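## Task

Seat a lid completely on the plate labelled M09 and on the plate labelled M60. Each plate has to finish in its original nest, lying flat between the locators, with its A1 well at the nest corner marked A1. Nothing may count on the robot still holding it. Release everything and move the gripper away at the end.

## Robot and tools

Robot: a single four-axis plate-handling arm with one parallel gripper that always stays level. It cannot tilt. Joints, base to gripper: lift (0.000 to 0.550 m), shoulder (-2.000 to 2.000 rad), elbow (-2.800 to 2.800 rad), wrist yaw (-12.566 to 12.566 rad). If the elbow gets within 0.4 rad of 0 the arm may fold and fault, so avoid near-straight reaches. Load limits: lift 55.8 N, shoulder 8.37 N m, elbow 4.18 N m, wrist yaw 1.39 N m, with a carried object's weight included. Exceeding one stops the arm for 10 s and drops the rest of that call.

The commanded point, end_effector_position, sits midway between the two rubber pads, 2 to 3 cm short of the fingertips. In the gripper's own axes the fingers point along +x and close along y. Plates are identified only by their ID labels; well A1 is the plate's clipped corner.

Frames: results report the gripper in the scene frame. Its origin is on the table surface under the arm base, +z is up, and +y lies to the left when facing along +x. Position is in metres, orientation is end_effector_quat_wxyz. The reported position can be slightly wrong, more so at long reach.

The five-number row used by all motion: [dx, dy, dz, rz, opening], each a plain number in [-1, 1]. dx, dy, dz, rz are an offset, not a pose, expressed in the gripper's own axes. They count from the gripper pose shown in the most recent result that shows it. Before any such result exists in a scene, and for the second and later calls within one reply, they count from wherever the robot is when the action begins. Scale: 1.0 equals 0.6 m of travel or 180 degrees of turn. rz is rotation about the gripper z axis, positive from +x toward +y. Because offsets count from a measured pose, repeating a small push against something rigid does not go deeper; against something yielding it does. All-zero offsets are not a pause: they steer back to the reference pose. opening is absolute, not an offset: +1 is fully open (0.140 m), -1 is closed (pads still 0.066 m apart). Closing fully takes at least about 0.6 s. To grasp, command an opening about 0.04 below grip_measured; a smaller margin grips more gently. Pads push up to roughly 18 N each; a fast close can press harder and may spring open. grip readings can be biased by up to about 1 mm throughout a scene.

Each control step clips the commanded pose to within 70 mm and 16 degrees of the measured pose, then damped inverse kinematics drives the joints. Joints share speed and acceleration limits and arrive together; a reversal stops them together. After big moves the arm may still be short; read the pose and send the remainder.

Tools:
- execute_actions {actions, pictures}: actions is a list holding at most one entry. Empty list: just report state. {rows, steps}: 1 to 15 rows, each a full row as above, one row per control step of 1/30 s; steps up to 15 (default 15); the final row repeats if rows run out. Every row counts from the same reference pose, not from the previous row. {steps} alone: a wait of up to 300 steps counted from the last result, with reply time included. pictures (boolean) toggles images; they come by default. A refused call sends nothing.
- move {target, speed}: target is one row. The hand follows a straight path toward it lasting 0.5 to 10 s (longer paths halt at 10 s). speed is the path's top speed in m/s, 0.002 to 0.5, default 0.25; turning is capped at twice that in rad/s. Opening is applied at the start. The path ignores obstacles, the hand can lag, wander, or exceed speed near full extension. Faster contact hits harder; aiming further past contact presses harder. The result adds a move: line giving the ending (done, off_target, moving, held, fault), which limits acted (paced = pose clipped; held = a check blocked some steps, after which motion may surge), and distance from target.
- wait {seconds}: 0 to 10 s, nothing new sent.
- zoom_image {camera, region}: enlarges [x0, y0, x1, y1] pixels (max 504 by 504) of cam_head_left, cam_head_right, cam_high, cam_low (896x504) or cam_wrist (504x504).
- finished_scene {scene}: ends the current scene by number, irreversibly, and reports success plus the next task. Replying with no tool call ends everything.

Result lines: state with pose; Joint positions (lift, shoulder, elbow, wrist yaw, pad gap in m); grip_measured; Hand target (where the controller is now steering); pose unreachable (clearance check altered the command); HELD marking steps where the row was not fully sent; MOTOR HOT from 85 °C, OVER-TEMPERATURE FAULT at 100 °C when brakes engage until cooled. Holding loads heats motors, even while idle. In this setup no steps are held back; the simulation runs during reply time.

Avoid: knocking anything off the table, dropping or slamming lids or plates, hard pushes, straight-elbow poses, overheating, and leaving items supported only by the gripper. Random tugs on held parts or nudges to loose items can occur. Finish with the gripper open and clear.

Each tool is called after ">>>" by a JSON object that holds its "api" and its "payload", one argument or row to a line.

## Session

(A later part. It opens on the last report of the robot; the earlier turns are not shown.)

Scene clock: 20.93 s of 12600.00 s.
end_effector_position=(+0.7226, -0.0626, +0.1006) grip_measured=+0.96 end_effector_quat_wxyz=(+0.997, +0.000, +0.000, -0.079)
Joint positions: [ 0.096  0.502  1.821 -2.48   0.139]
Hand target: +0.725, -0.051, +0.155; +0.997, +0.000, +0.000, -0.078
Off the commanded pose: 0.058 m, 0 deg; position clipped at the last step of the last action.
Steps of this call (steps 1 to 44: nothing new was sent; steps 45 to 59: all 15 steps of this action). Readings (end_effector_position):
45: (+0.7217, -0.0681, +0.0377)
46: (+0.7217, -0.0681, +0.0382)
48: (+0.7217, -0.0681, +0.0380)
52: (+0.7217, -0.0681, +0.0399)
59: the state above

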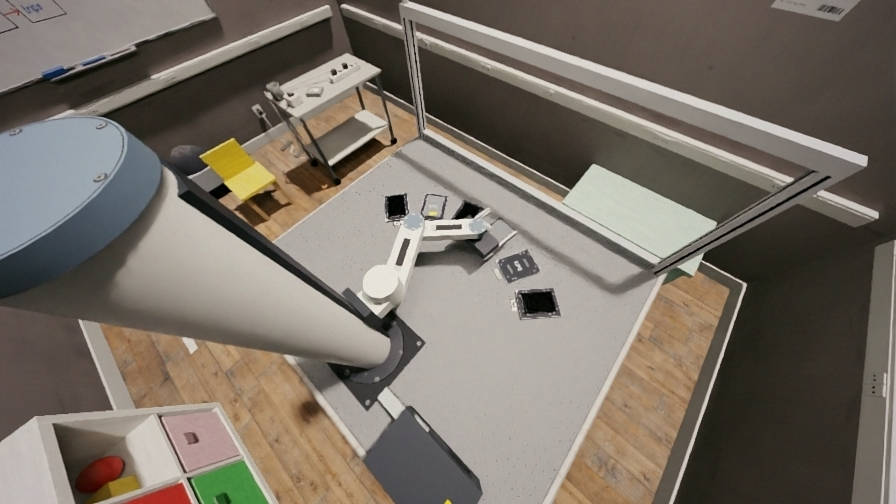

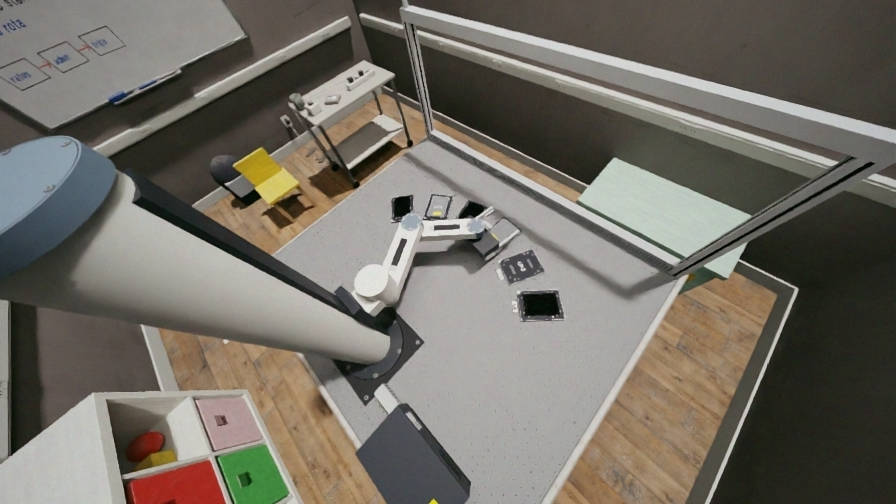

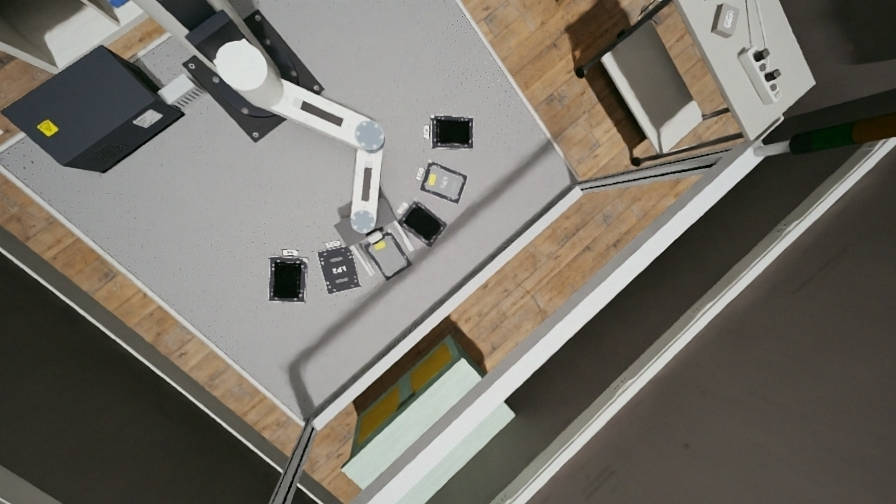

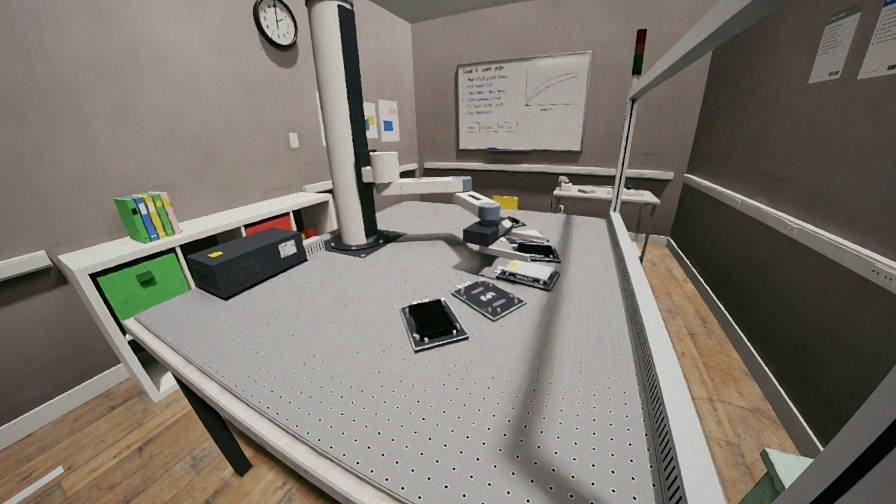

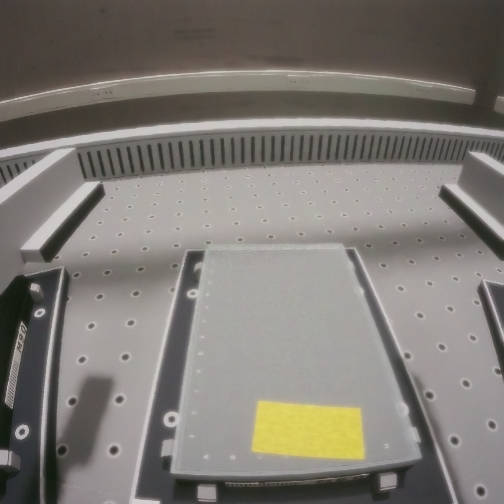

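>>> {"api": "move", "payload": {
  "target": [0, -0.0007, -0.0877, 0.0117, -0.1],
  "speed": 0.3
}}

Scene clock: 24.43 s of 12600.00 s.
end_effector_position=(+0.6504, +0.2689, +0.0539) grip_measured=-0.10 end_effector_quat_wxyz=(+0.966, +0.000, +0.000, +0.260)
Joint positions: [ 0.049  1.126  1.788 -2.388  0.099]
Hand target: +0.650, +0.269, +0.054; +0.966, +0.000, +0.000, +0.260
Off the commanded pose: 0.000 m, 0 deg.
move: done

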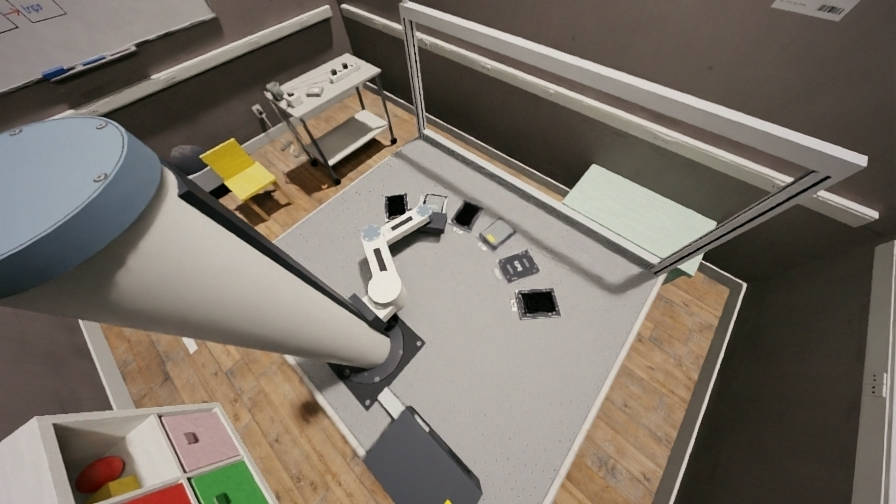

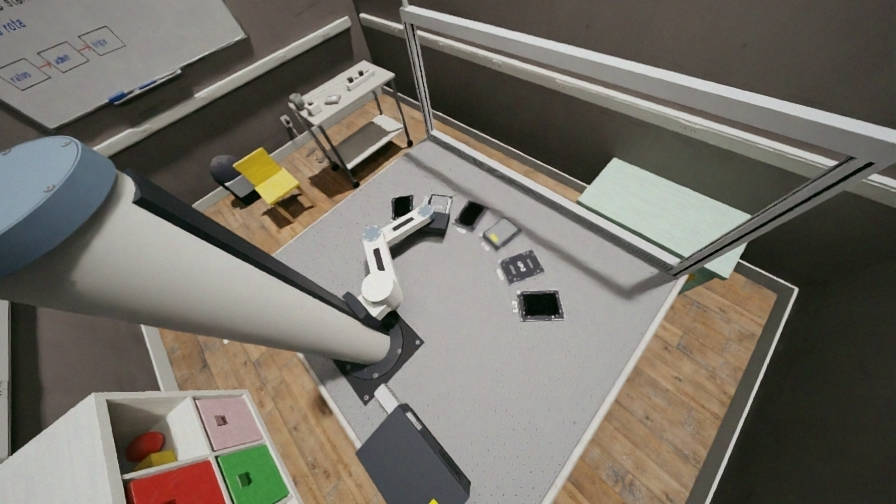

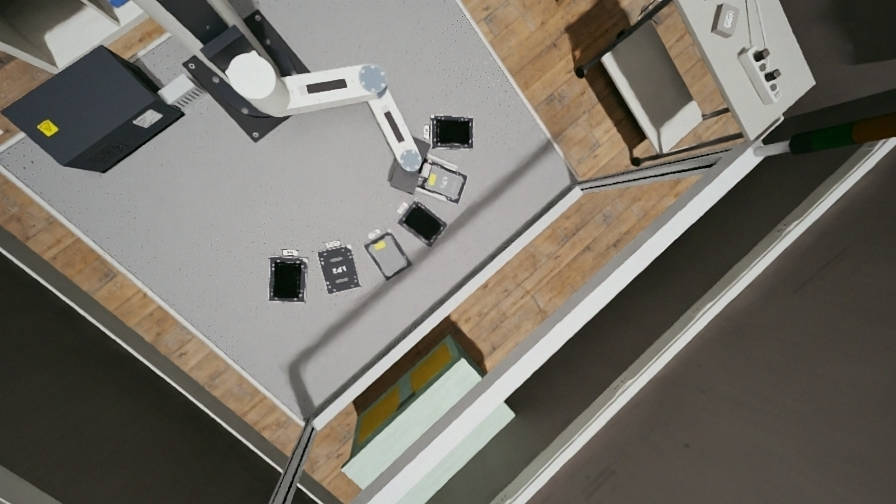

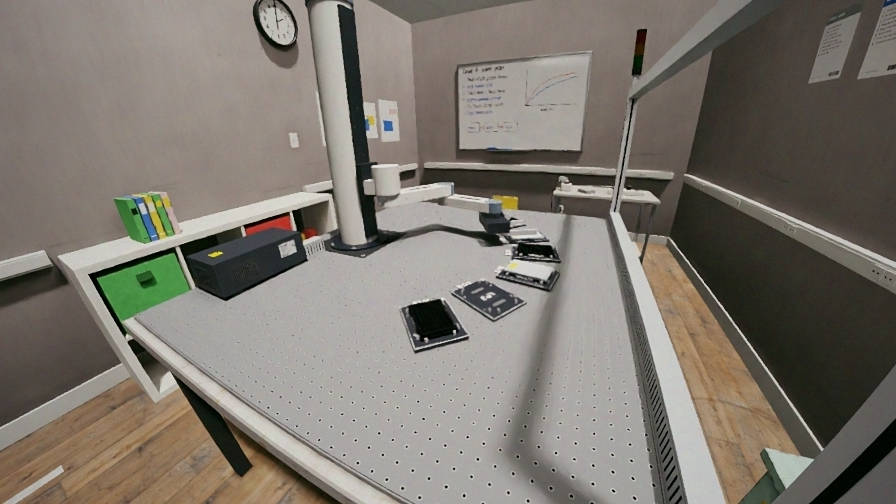

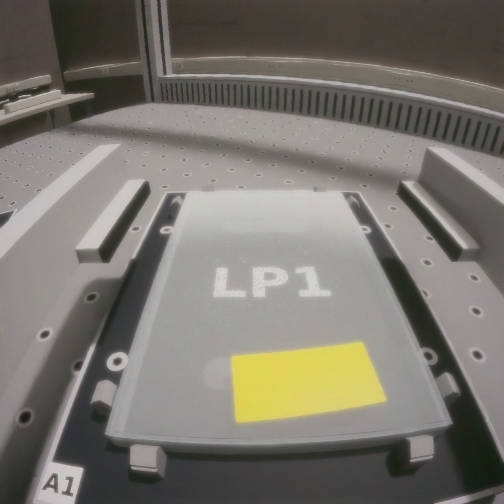

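>>> {"api": "execute_actions", "payload": {
  "actions": [
    {"rows": [[-0.0025,0.0028,-0.004,-0.0035,-0.2],[-0.0025,0.0028,-0.009,-0.0035,-0.2],[-0.0025,0.0028,-0.015,-0.0035,-0.2],[-0.0025,0.0028,-0.02,-0.0035,-0.2],[-0.0025,0.0028,-0.025,-0.0035,-0.2],[-0.0025,0.0028,-0.03,-0.0035,-0.2],[-0.0025,0.0028,-0.034,-0.0035,-0.2],[-0.0025,0.0028,-0.037,-0.0035,-0.2],[-0.0025,0.0028,-0.039,-0.0035,-0.2],[-0.0025,0.0028,-0.041,-0.0035,-0.2]], "steps": 12}
  ]
}}

Scene clock: 26.03 s of 12600.00 s.
end_effector_position=(+0.6482, +0.2697, +0.0292) grip_measured=-0.20 end_effector_quat_wxyz=(+0.967, +0.000, +0.000, +0.255)
Joint positions: [ 0.024  1.138  1.779 -2.402  0.096]
Hand target: +0.648, +0.270, +0.029; +0.967, +0.000, +0.000, +0.254
Off the commanded pose: 0.000 m, 0 deg.
Steps of this call (steps 1 to 36: nothing new was sent; steps 37 to 48: all 12 steps of this action). Readings (end_effector_position):
37: (+0.6502, +0.2688, +0.0537)
38: (+0.6491, +0.2690, +0.0522)
40: (+0.6482, +0.2699, +0.0460)
44: (+0.6482, +0.2697, +0.0341)
48: the state above

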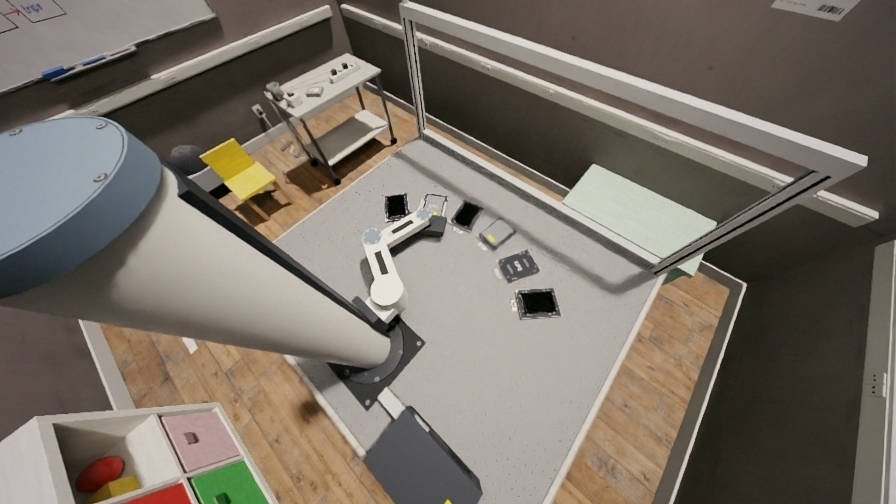

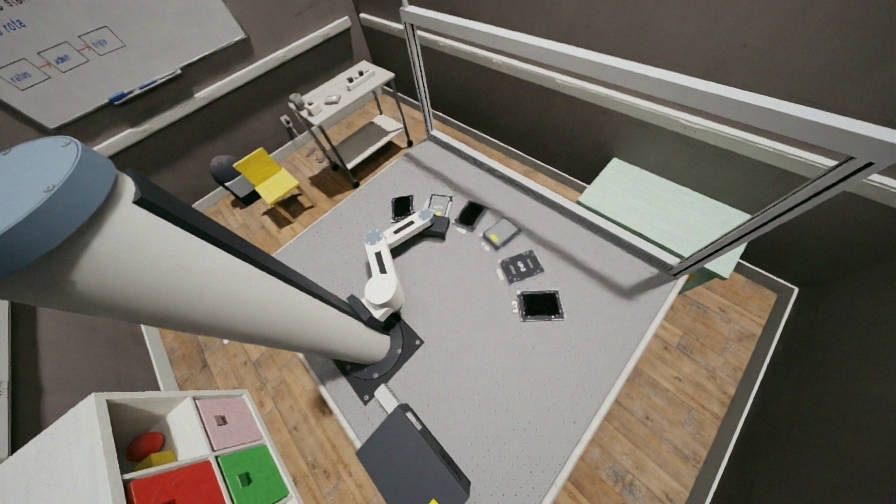

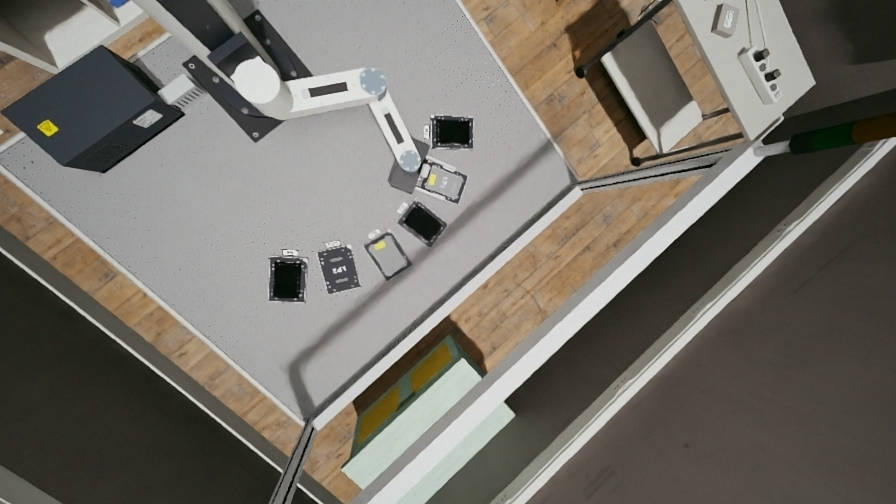

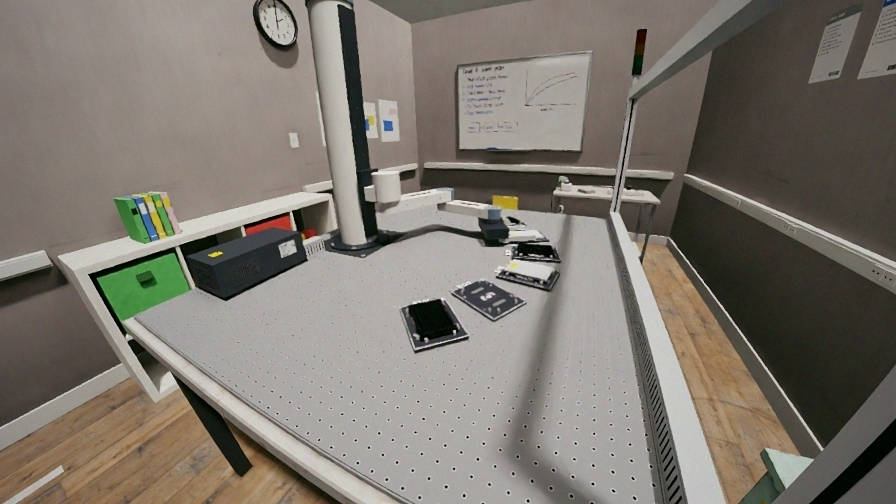

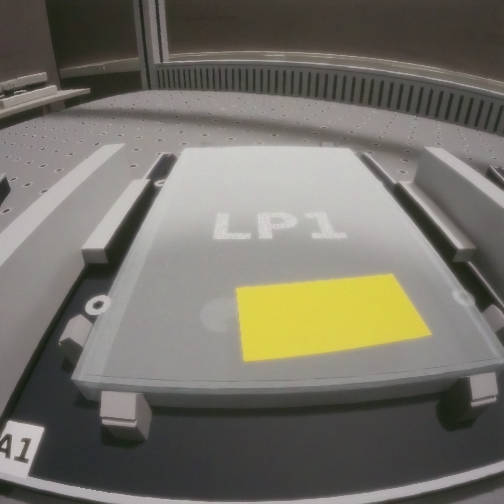

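Matches the prior view. Grasp.

>>> {"api": "execute_actions", "payload": {
  "actions": [
    {"rows": [[0,0.0003,-0.001,0,-0.25],[0,0.0003,-0.002,0,-0.3],[0,0.0003,-0.0028,0,-0.34],[0,0.0003,-0.0028,0,-0.38],[0,0.0003,-0.0028,0,-0.41],[0,0.0003,-0.0028,0,-0.43],[0,0.0003,-0.0028,0,-0.45],[0,0.0003,-0.0028,0,-0.47],[0,0.0003,-0.0028,0,-0.49],[0,0.0003,-0.0028,0,-0.51]], "steps": 12}
  ],
  "pictures": false
}}

>>> {"api": "execute_actions", "payload": {
  "actions": [
    {"rows": [[0,0,0.002,0,-0.51],[0,0,0.005,0,-0.51],[0,0,0.01,0,-0.51],[0,0,0.016,0,-0.51],[0,0,0.023,0,-0.51],[0,0,0.03,0,-0.51],[0,0,0.037,0,-0.51],[0,0,0.0442,0,-0.51]], "steps": 12}
  ]
}}

Scene clock: 27.30 s of 12600.00 s.
end_effector_position=(+0.6481, +0.2699, +0.0275) grip_measured=-0.46 end_effector_quat_wxyz=(+0.967, +0.000, +0.000, +0.255)
Joint positions: [ 0.022  1.138  1.779 -2.402  0.086]
Hand target: +0.648, +0.270, +0.028; +0.967, +0.000, +0.000, +0.255
Off the commanded pose: 0.000 m, 0 deg.
Steps of this call (steps 1 to 26: nothing new was sent; steps 27 to 38: all 12 steps of this action). Readings (end_effector_position):
27: (+0.6482, +0.2697, +0.0291)
28: (+0.6481, +0.2699, +0.0284)
30: (+0.6481, +0.2699, +0.0275)
34: (+0.6481, +0.2699, +0.0275)
38: the state above

Scene clock: 27.70 s of 12600.00 s.
end_effector_position=(+0.6481, +0.2699, +0.0541) grip_measured=-0.46 end_effector_quat_wxyz=(+0.967, +0.000, +0.000, +0.255)
Joint positions: [ 0.049  1.138  1.779 -2.402  0.086]
Hand target: +0.648, +0.270, +0.054; +0.967, +0.000, +0.000, +0.255
Off the commanded pose: 0.000 m, 0 deg.
Steps of this call (steps 1 to 12: all 12 steps of this action). Readings (end_effector_position):
1: (+0.6481, +0.2699, +0.0277)
2: (+0.6481, +0.2699, +0.0290)
4: (+0.6481, +0.2699, +0.0332)
8: (+0.6481, +0.2699, +0.0476)
12: the state above

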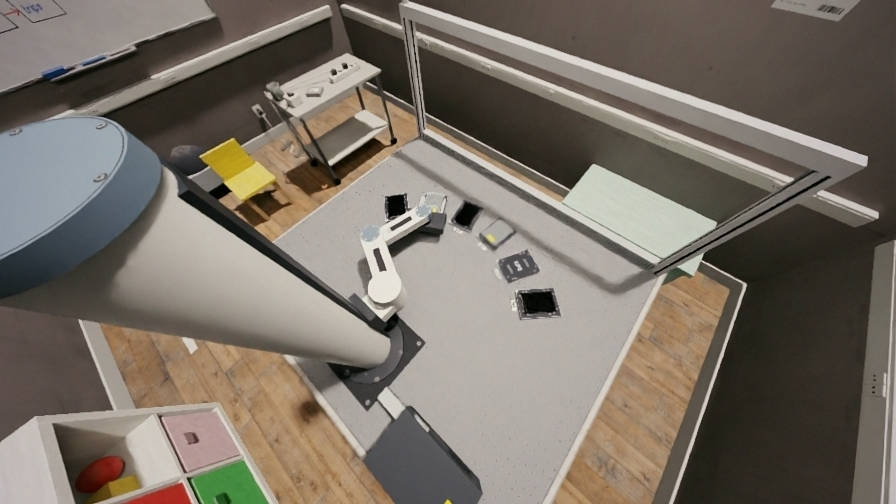

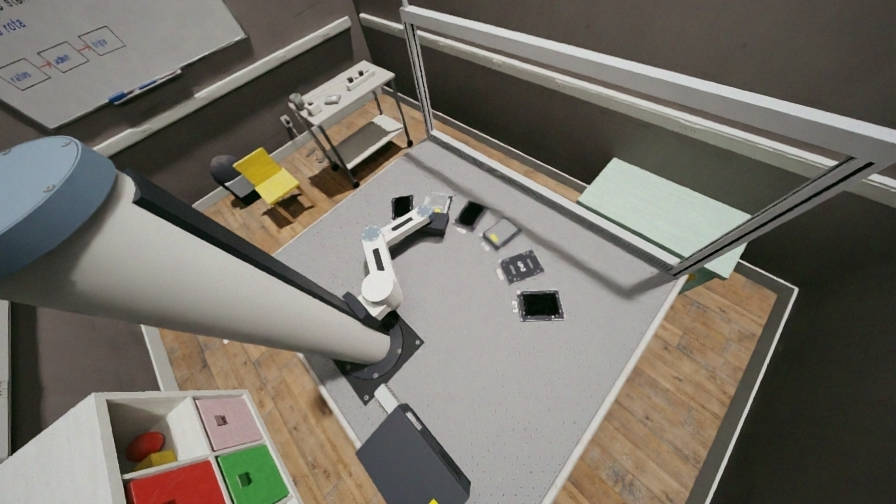

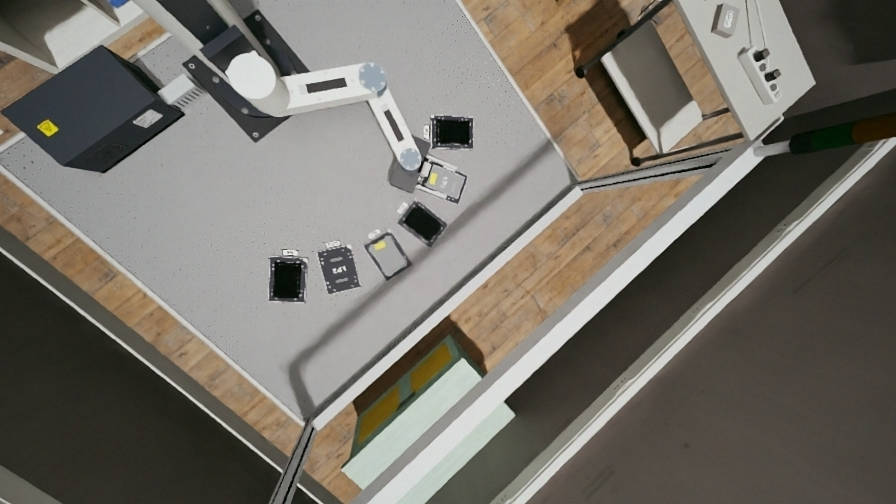

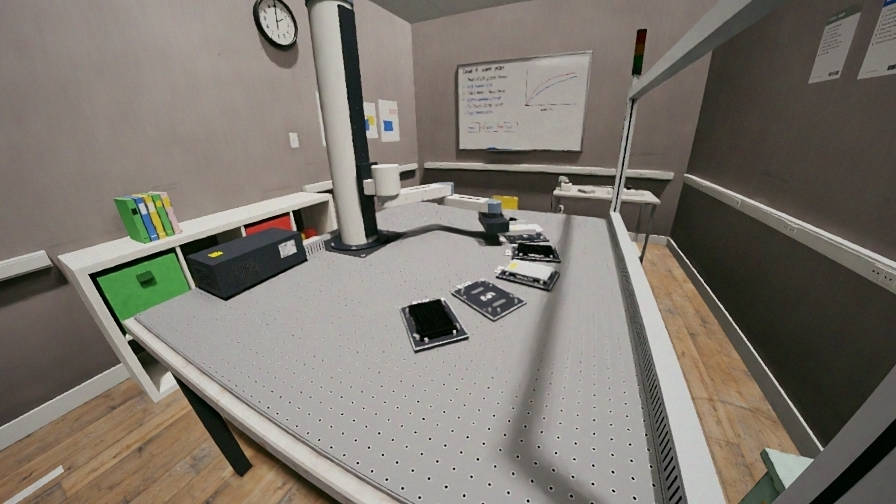

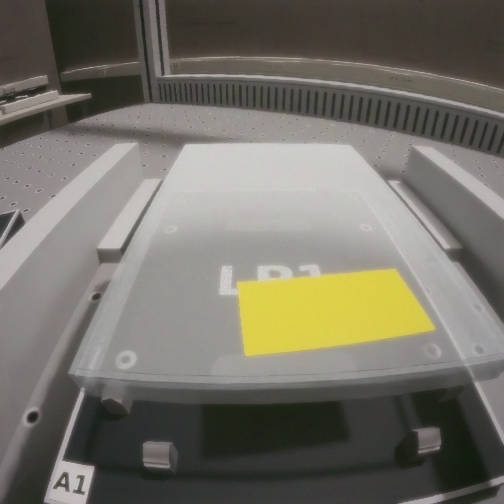

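>>> {"api": "move", "payload": {
  "target": [-0.0618, 0.3138, 0, 0.108, -0.51],
  "speed": 0.35
}}

Scene clock: 29.70 s of 12600.00 s.
end_effector_position=(+0.5231, +0.4157, +0.0541) grip_measured=-0.46 end_effector_quat_wxyz=(+0.910, +0.000, +0.000, +0.415)
Joint positions: [ 0.049  1.506  1.764 -2.414  0.086]
Hand target: +0.523, +0.416, +0.054; +0.910, +0.000, +0.000, +0.414
Off the commanded pose: 0.000 m, 0 deg.
move: done

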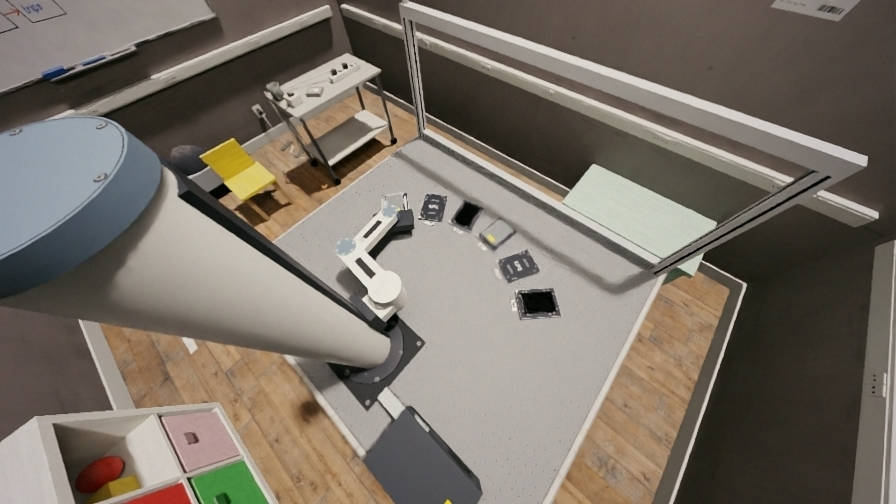

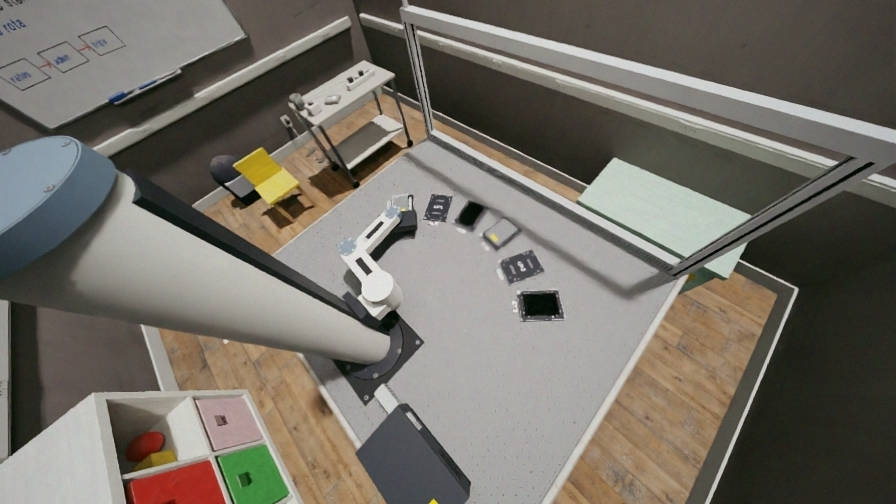

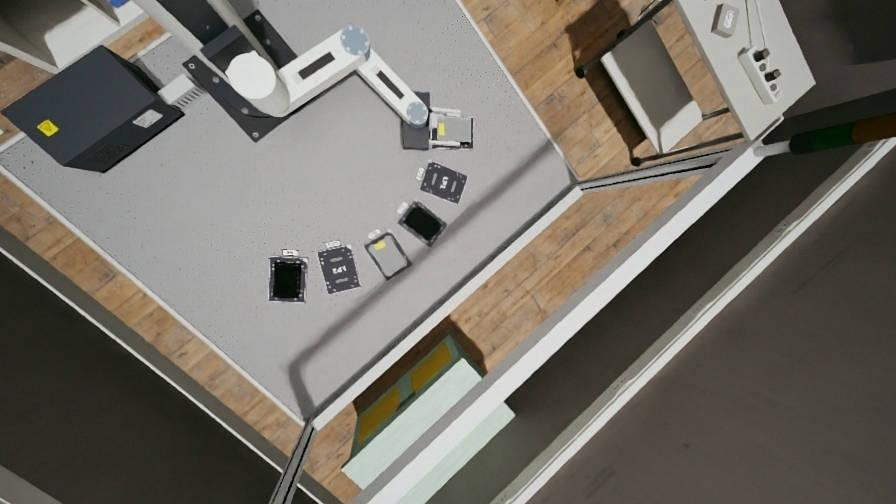

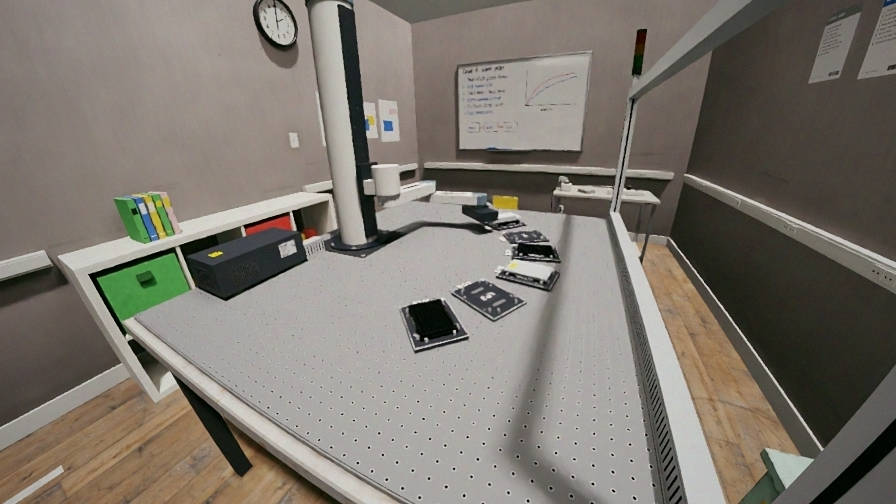

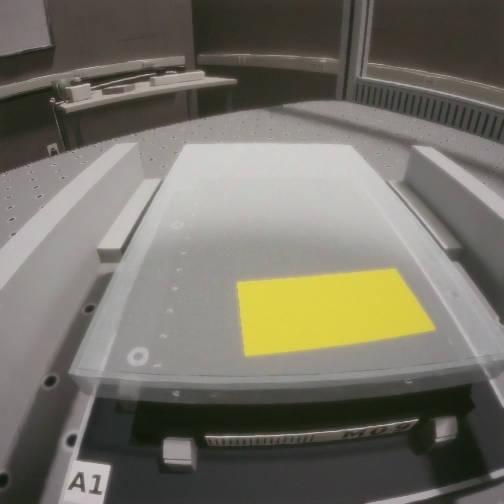

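>>> {"api": "execute_actions", "payload": {
  "actions": [
    {"rows": [[0,-0.003,0,0.002,-0.51],[0.0003,-0.0067,0,0.004,-0.51]], "steps": 8}
  ]
}}

>>> {"api": "zoom_image", "payload": {
  "camera": "cam_wrist",
  "region": [300, 380, 480, 480]
}}

Scene clock: 30.80 s of 12600.00 s.
end_effector_position=(+0.5263, +0.4130, +0.0541) grip_measured=-0.46 end_effector_quat_wxyz=(+0.907, +0.000, +0.000, +0.420)
Joint positions: [ 0.049  1.491  1.764 -2.388  0.086]
Hand target: +0.526, +0.413, +0.054; +0.907, +0.000, +0.000, +0.420
Off the commanded pose: 0.000 m, 0 deg.
Steps of this call (steps 1 to 25: nothing new was sent; steps 26 to 33: all 8 steps of this action). Readings (end_effector_position):
26: (+0.5232, +0.4156, +0.0541)
27: (+0.5242, +0.4148, +0.0541)
29: (+0.5266, +0.4127, +0.0541)
33: the state above

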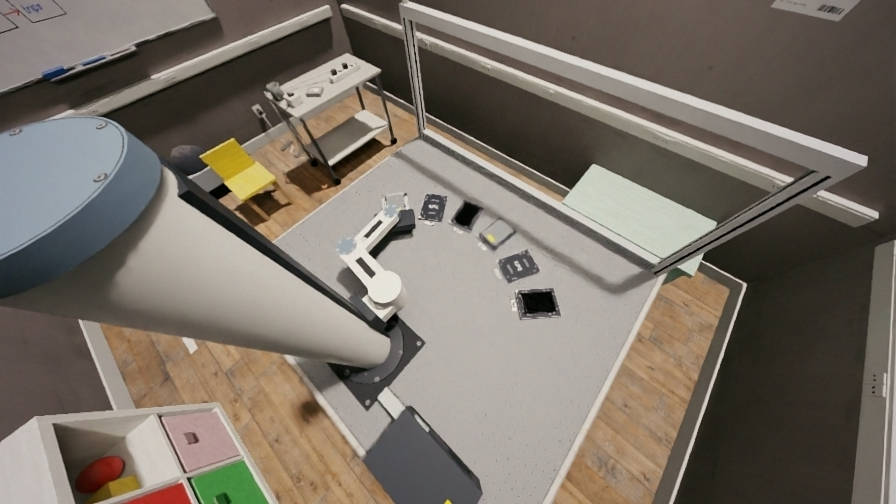

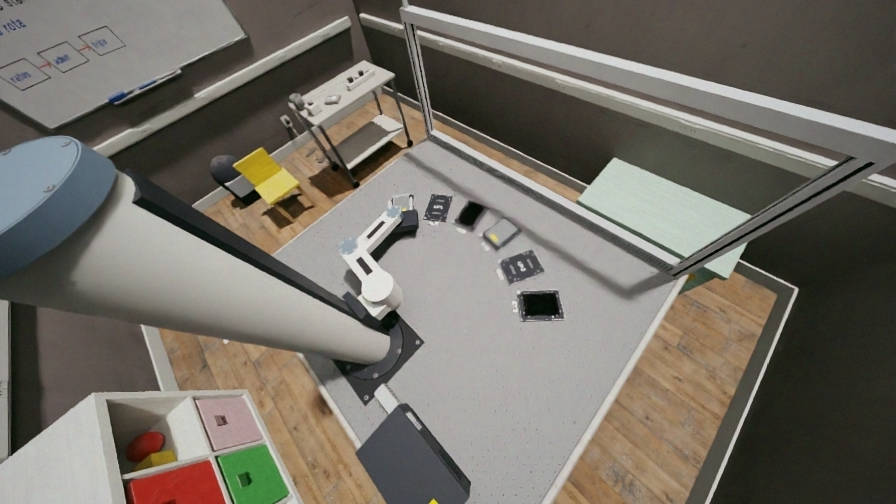

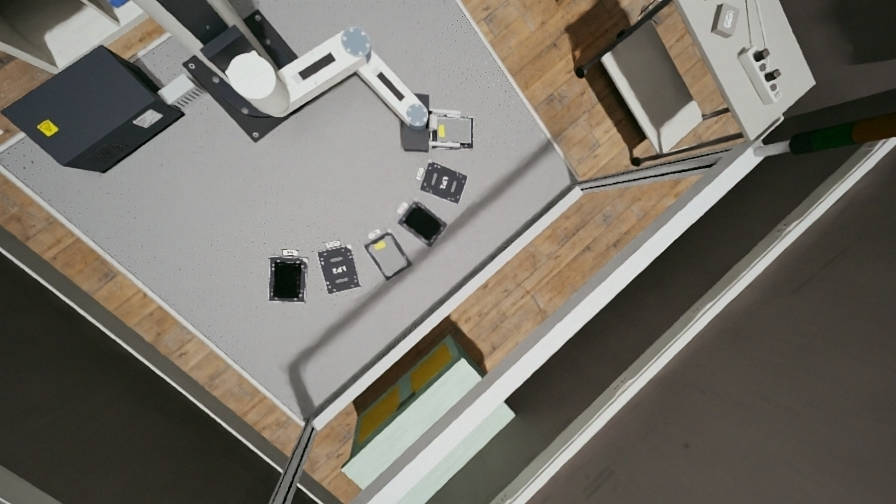

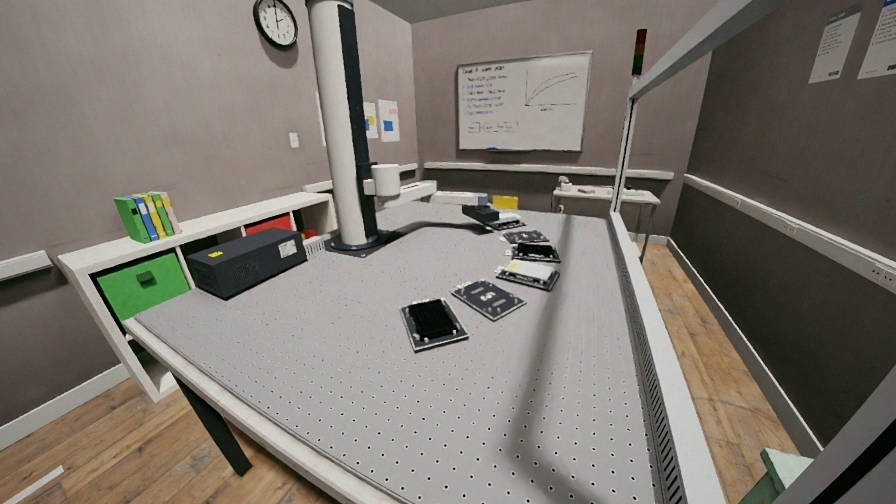

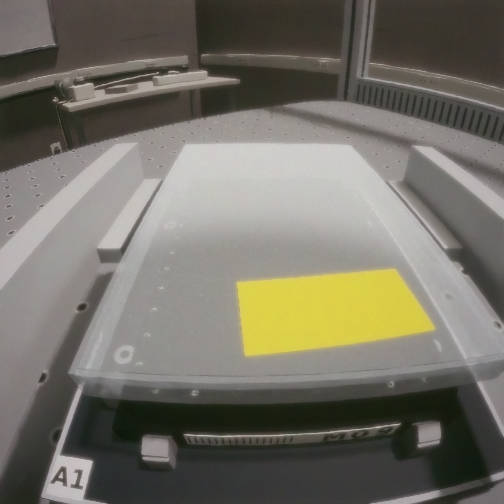

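Region (300, 380, 480, 480) of cam_wrist's 504x504 image, scaled by 2.800, with more detail than that image has.

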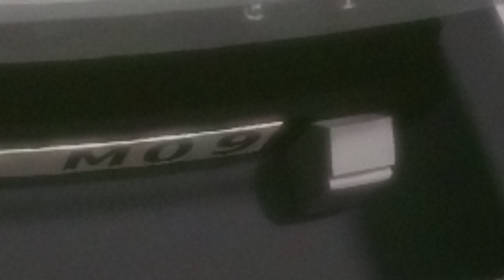

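>>> {"api": "execute_actions", "payload": {
  "actions": [
    {"rows": [[0.0015,0.0004,-0.003,0,-0.51],[0.0015,0.0004,-0.006,0,-0.51],[0.0015,0.0004,-0.009,0,-0.51],[0.0015,0.0004,-0.012,0,-0.51],[0.0015,0.0004,-0.015,0,-0.51],[0.0015,0.0004,-0.018,0,-0.51],[0.0015,0.0004,-0.0195,0,-0.51],[0.0015,0.0004,-0.0205,0,-0.51],[0.0015,0.0004,-0.0215,0,-0.51],[0.0015,0.0004,-0.0223,0,-0.51],[0.0015,0.0004,-0.0231,0,-0.51],[0.0015,0.0004,-0.0238,0,-0.51],[0.0015,0.0004,-0.0245,0,-0.51]], "steps": 15}
  ]
}}

>>> {"api": "zoom_image", "payload": {
  "camera": "cam_wrist",
  "region": [40, 300, 292, 504]
}}

Scene clock: 32.33 s of 12600.00 s.
end_effector_position=(+0.5267, +0.4139, +0.0394) grip_measured=-0.46 end_effector_quat_wxyz=(+0.907, +0.000, +0.000, +0.420)
Joint positions: [ 0.034  1.489  1.769 -2.391  0.086]
Hand target: +0.527, +0.414, +0.039; +0.907, +0.000, +0.000, +0.420
Off the commanded pose: 0.000 m, 0 deg.
Steps of this call (steps 1 to 31: nothing new was sent; steps 32 to 46: all 15 steps of this action). Readings (end_effector_position):
32: (+0.5264, +0.4132, +0.0538)
33: (+0.5267, +0.4138, +0.0523)
35: (+0.5267, +0.4139, +0.0486)
39: (+0.5267, +0.4139, +0.0421)
46: the state above

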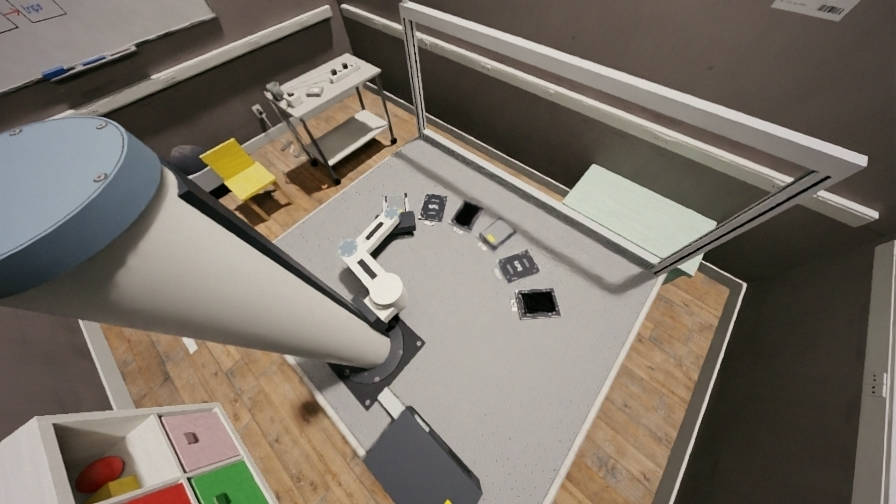

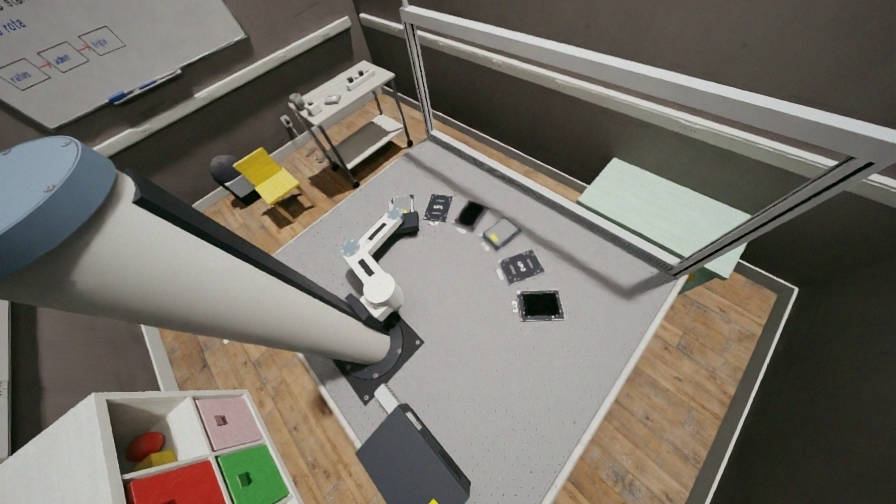

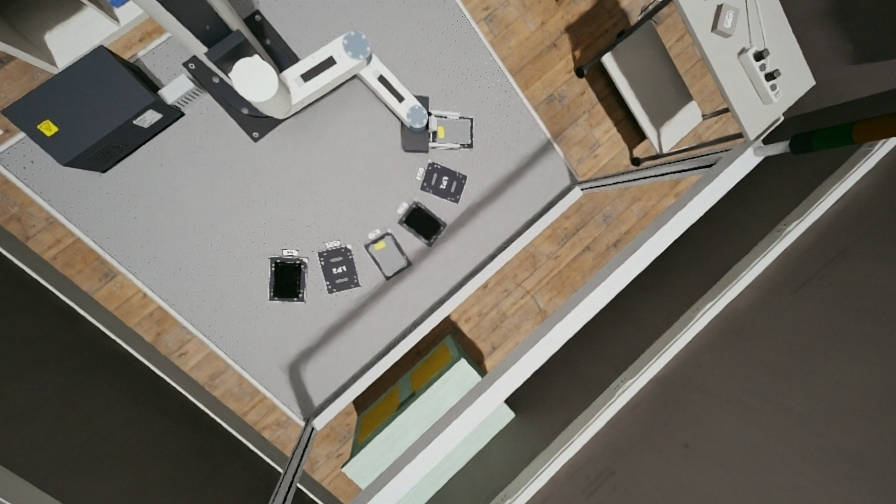

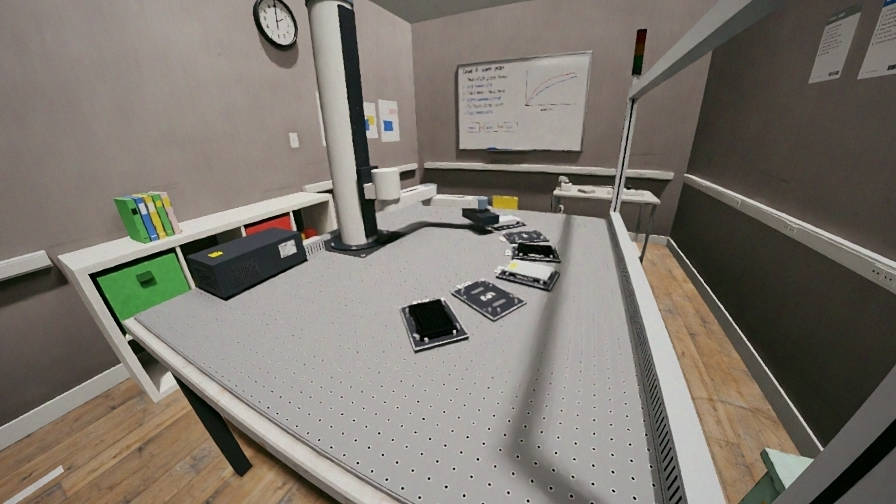

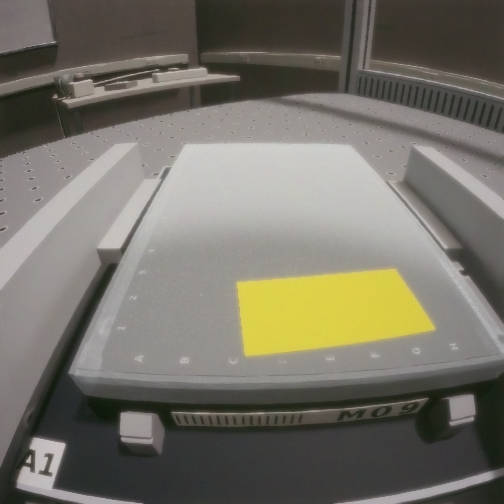

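Region (40, 300, 292, 504) of cam_wrist's 504x504 image, scaled by 2.000, with more detail than that image has; it fills the top 408 rows of this view, and the rest is white.

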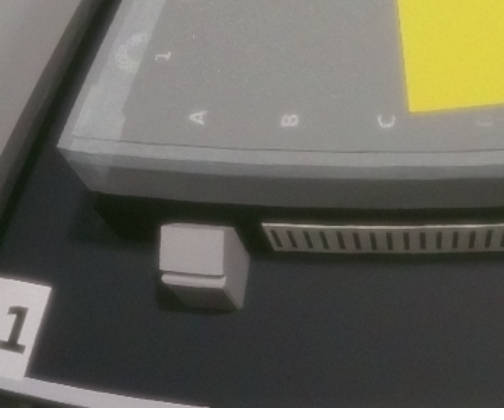

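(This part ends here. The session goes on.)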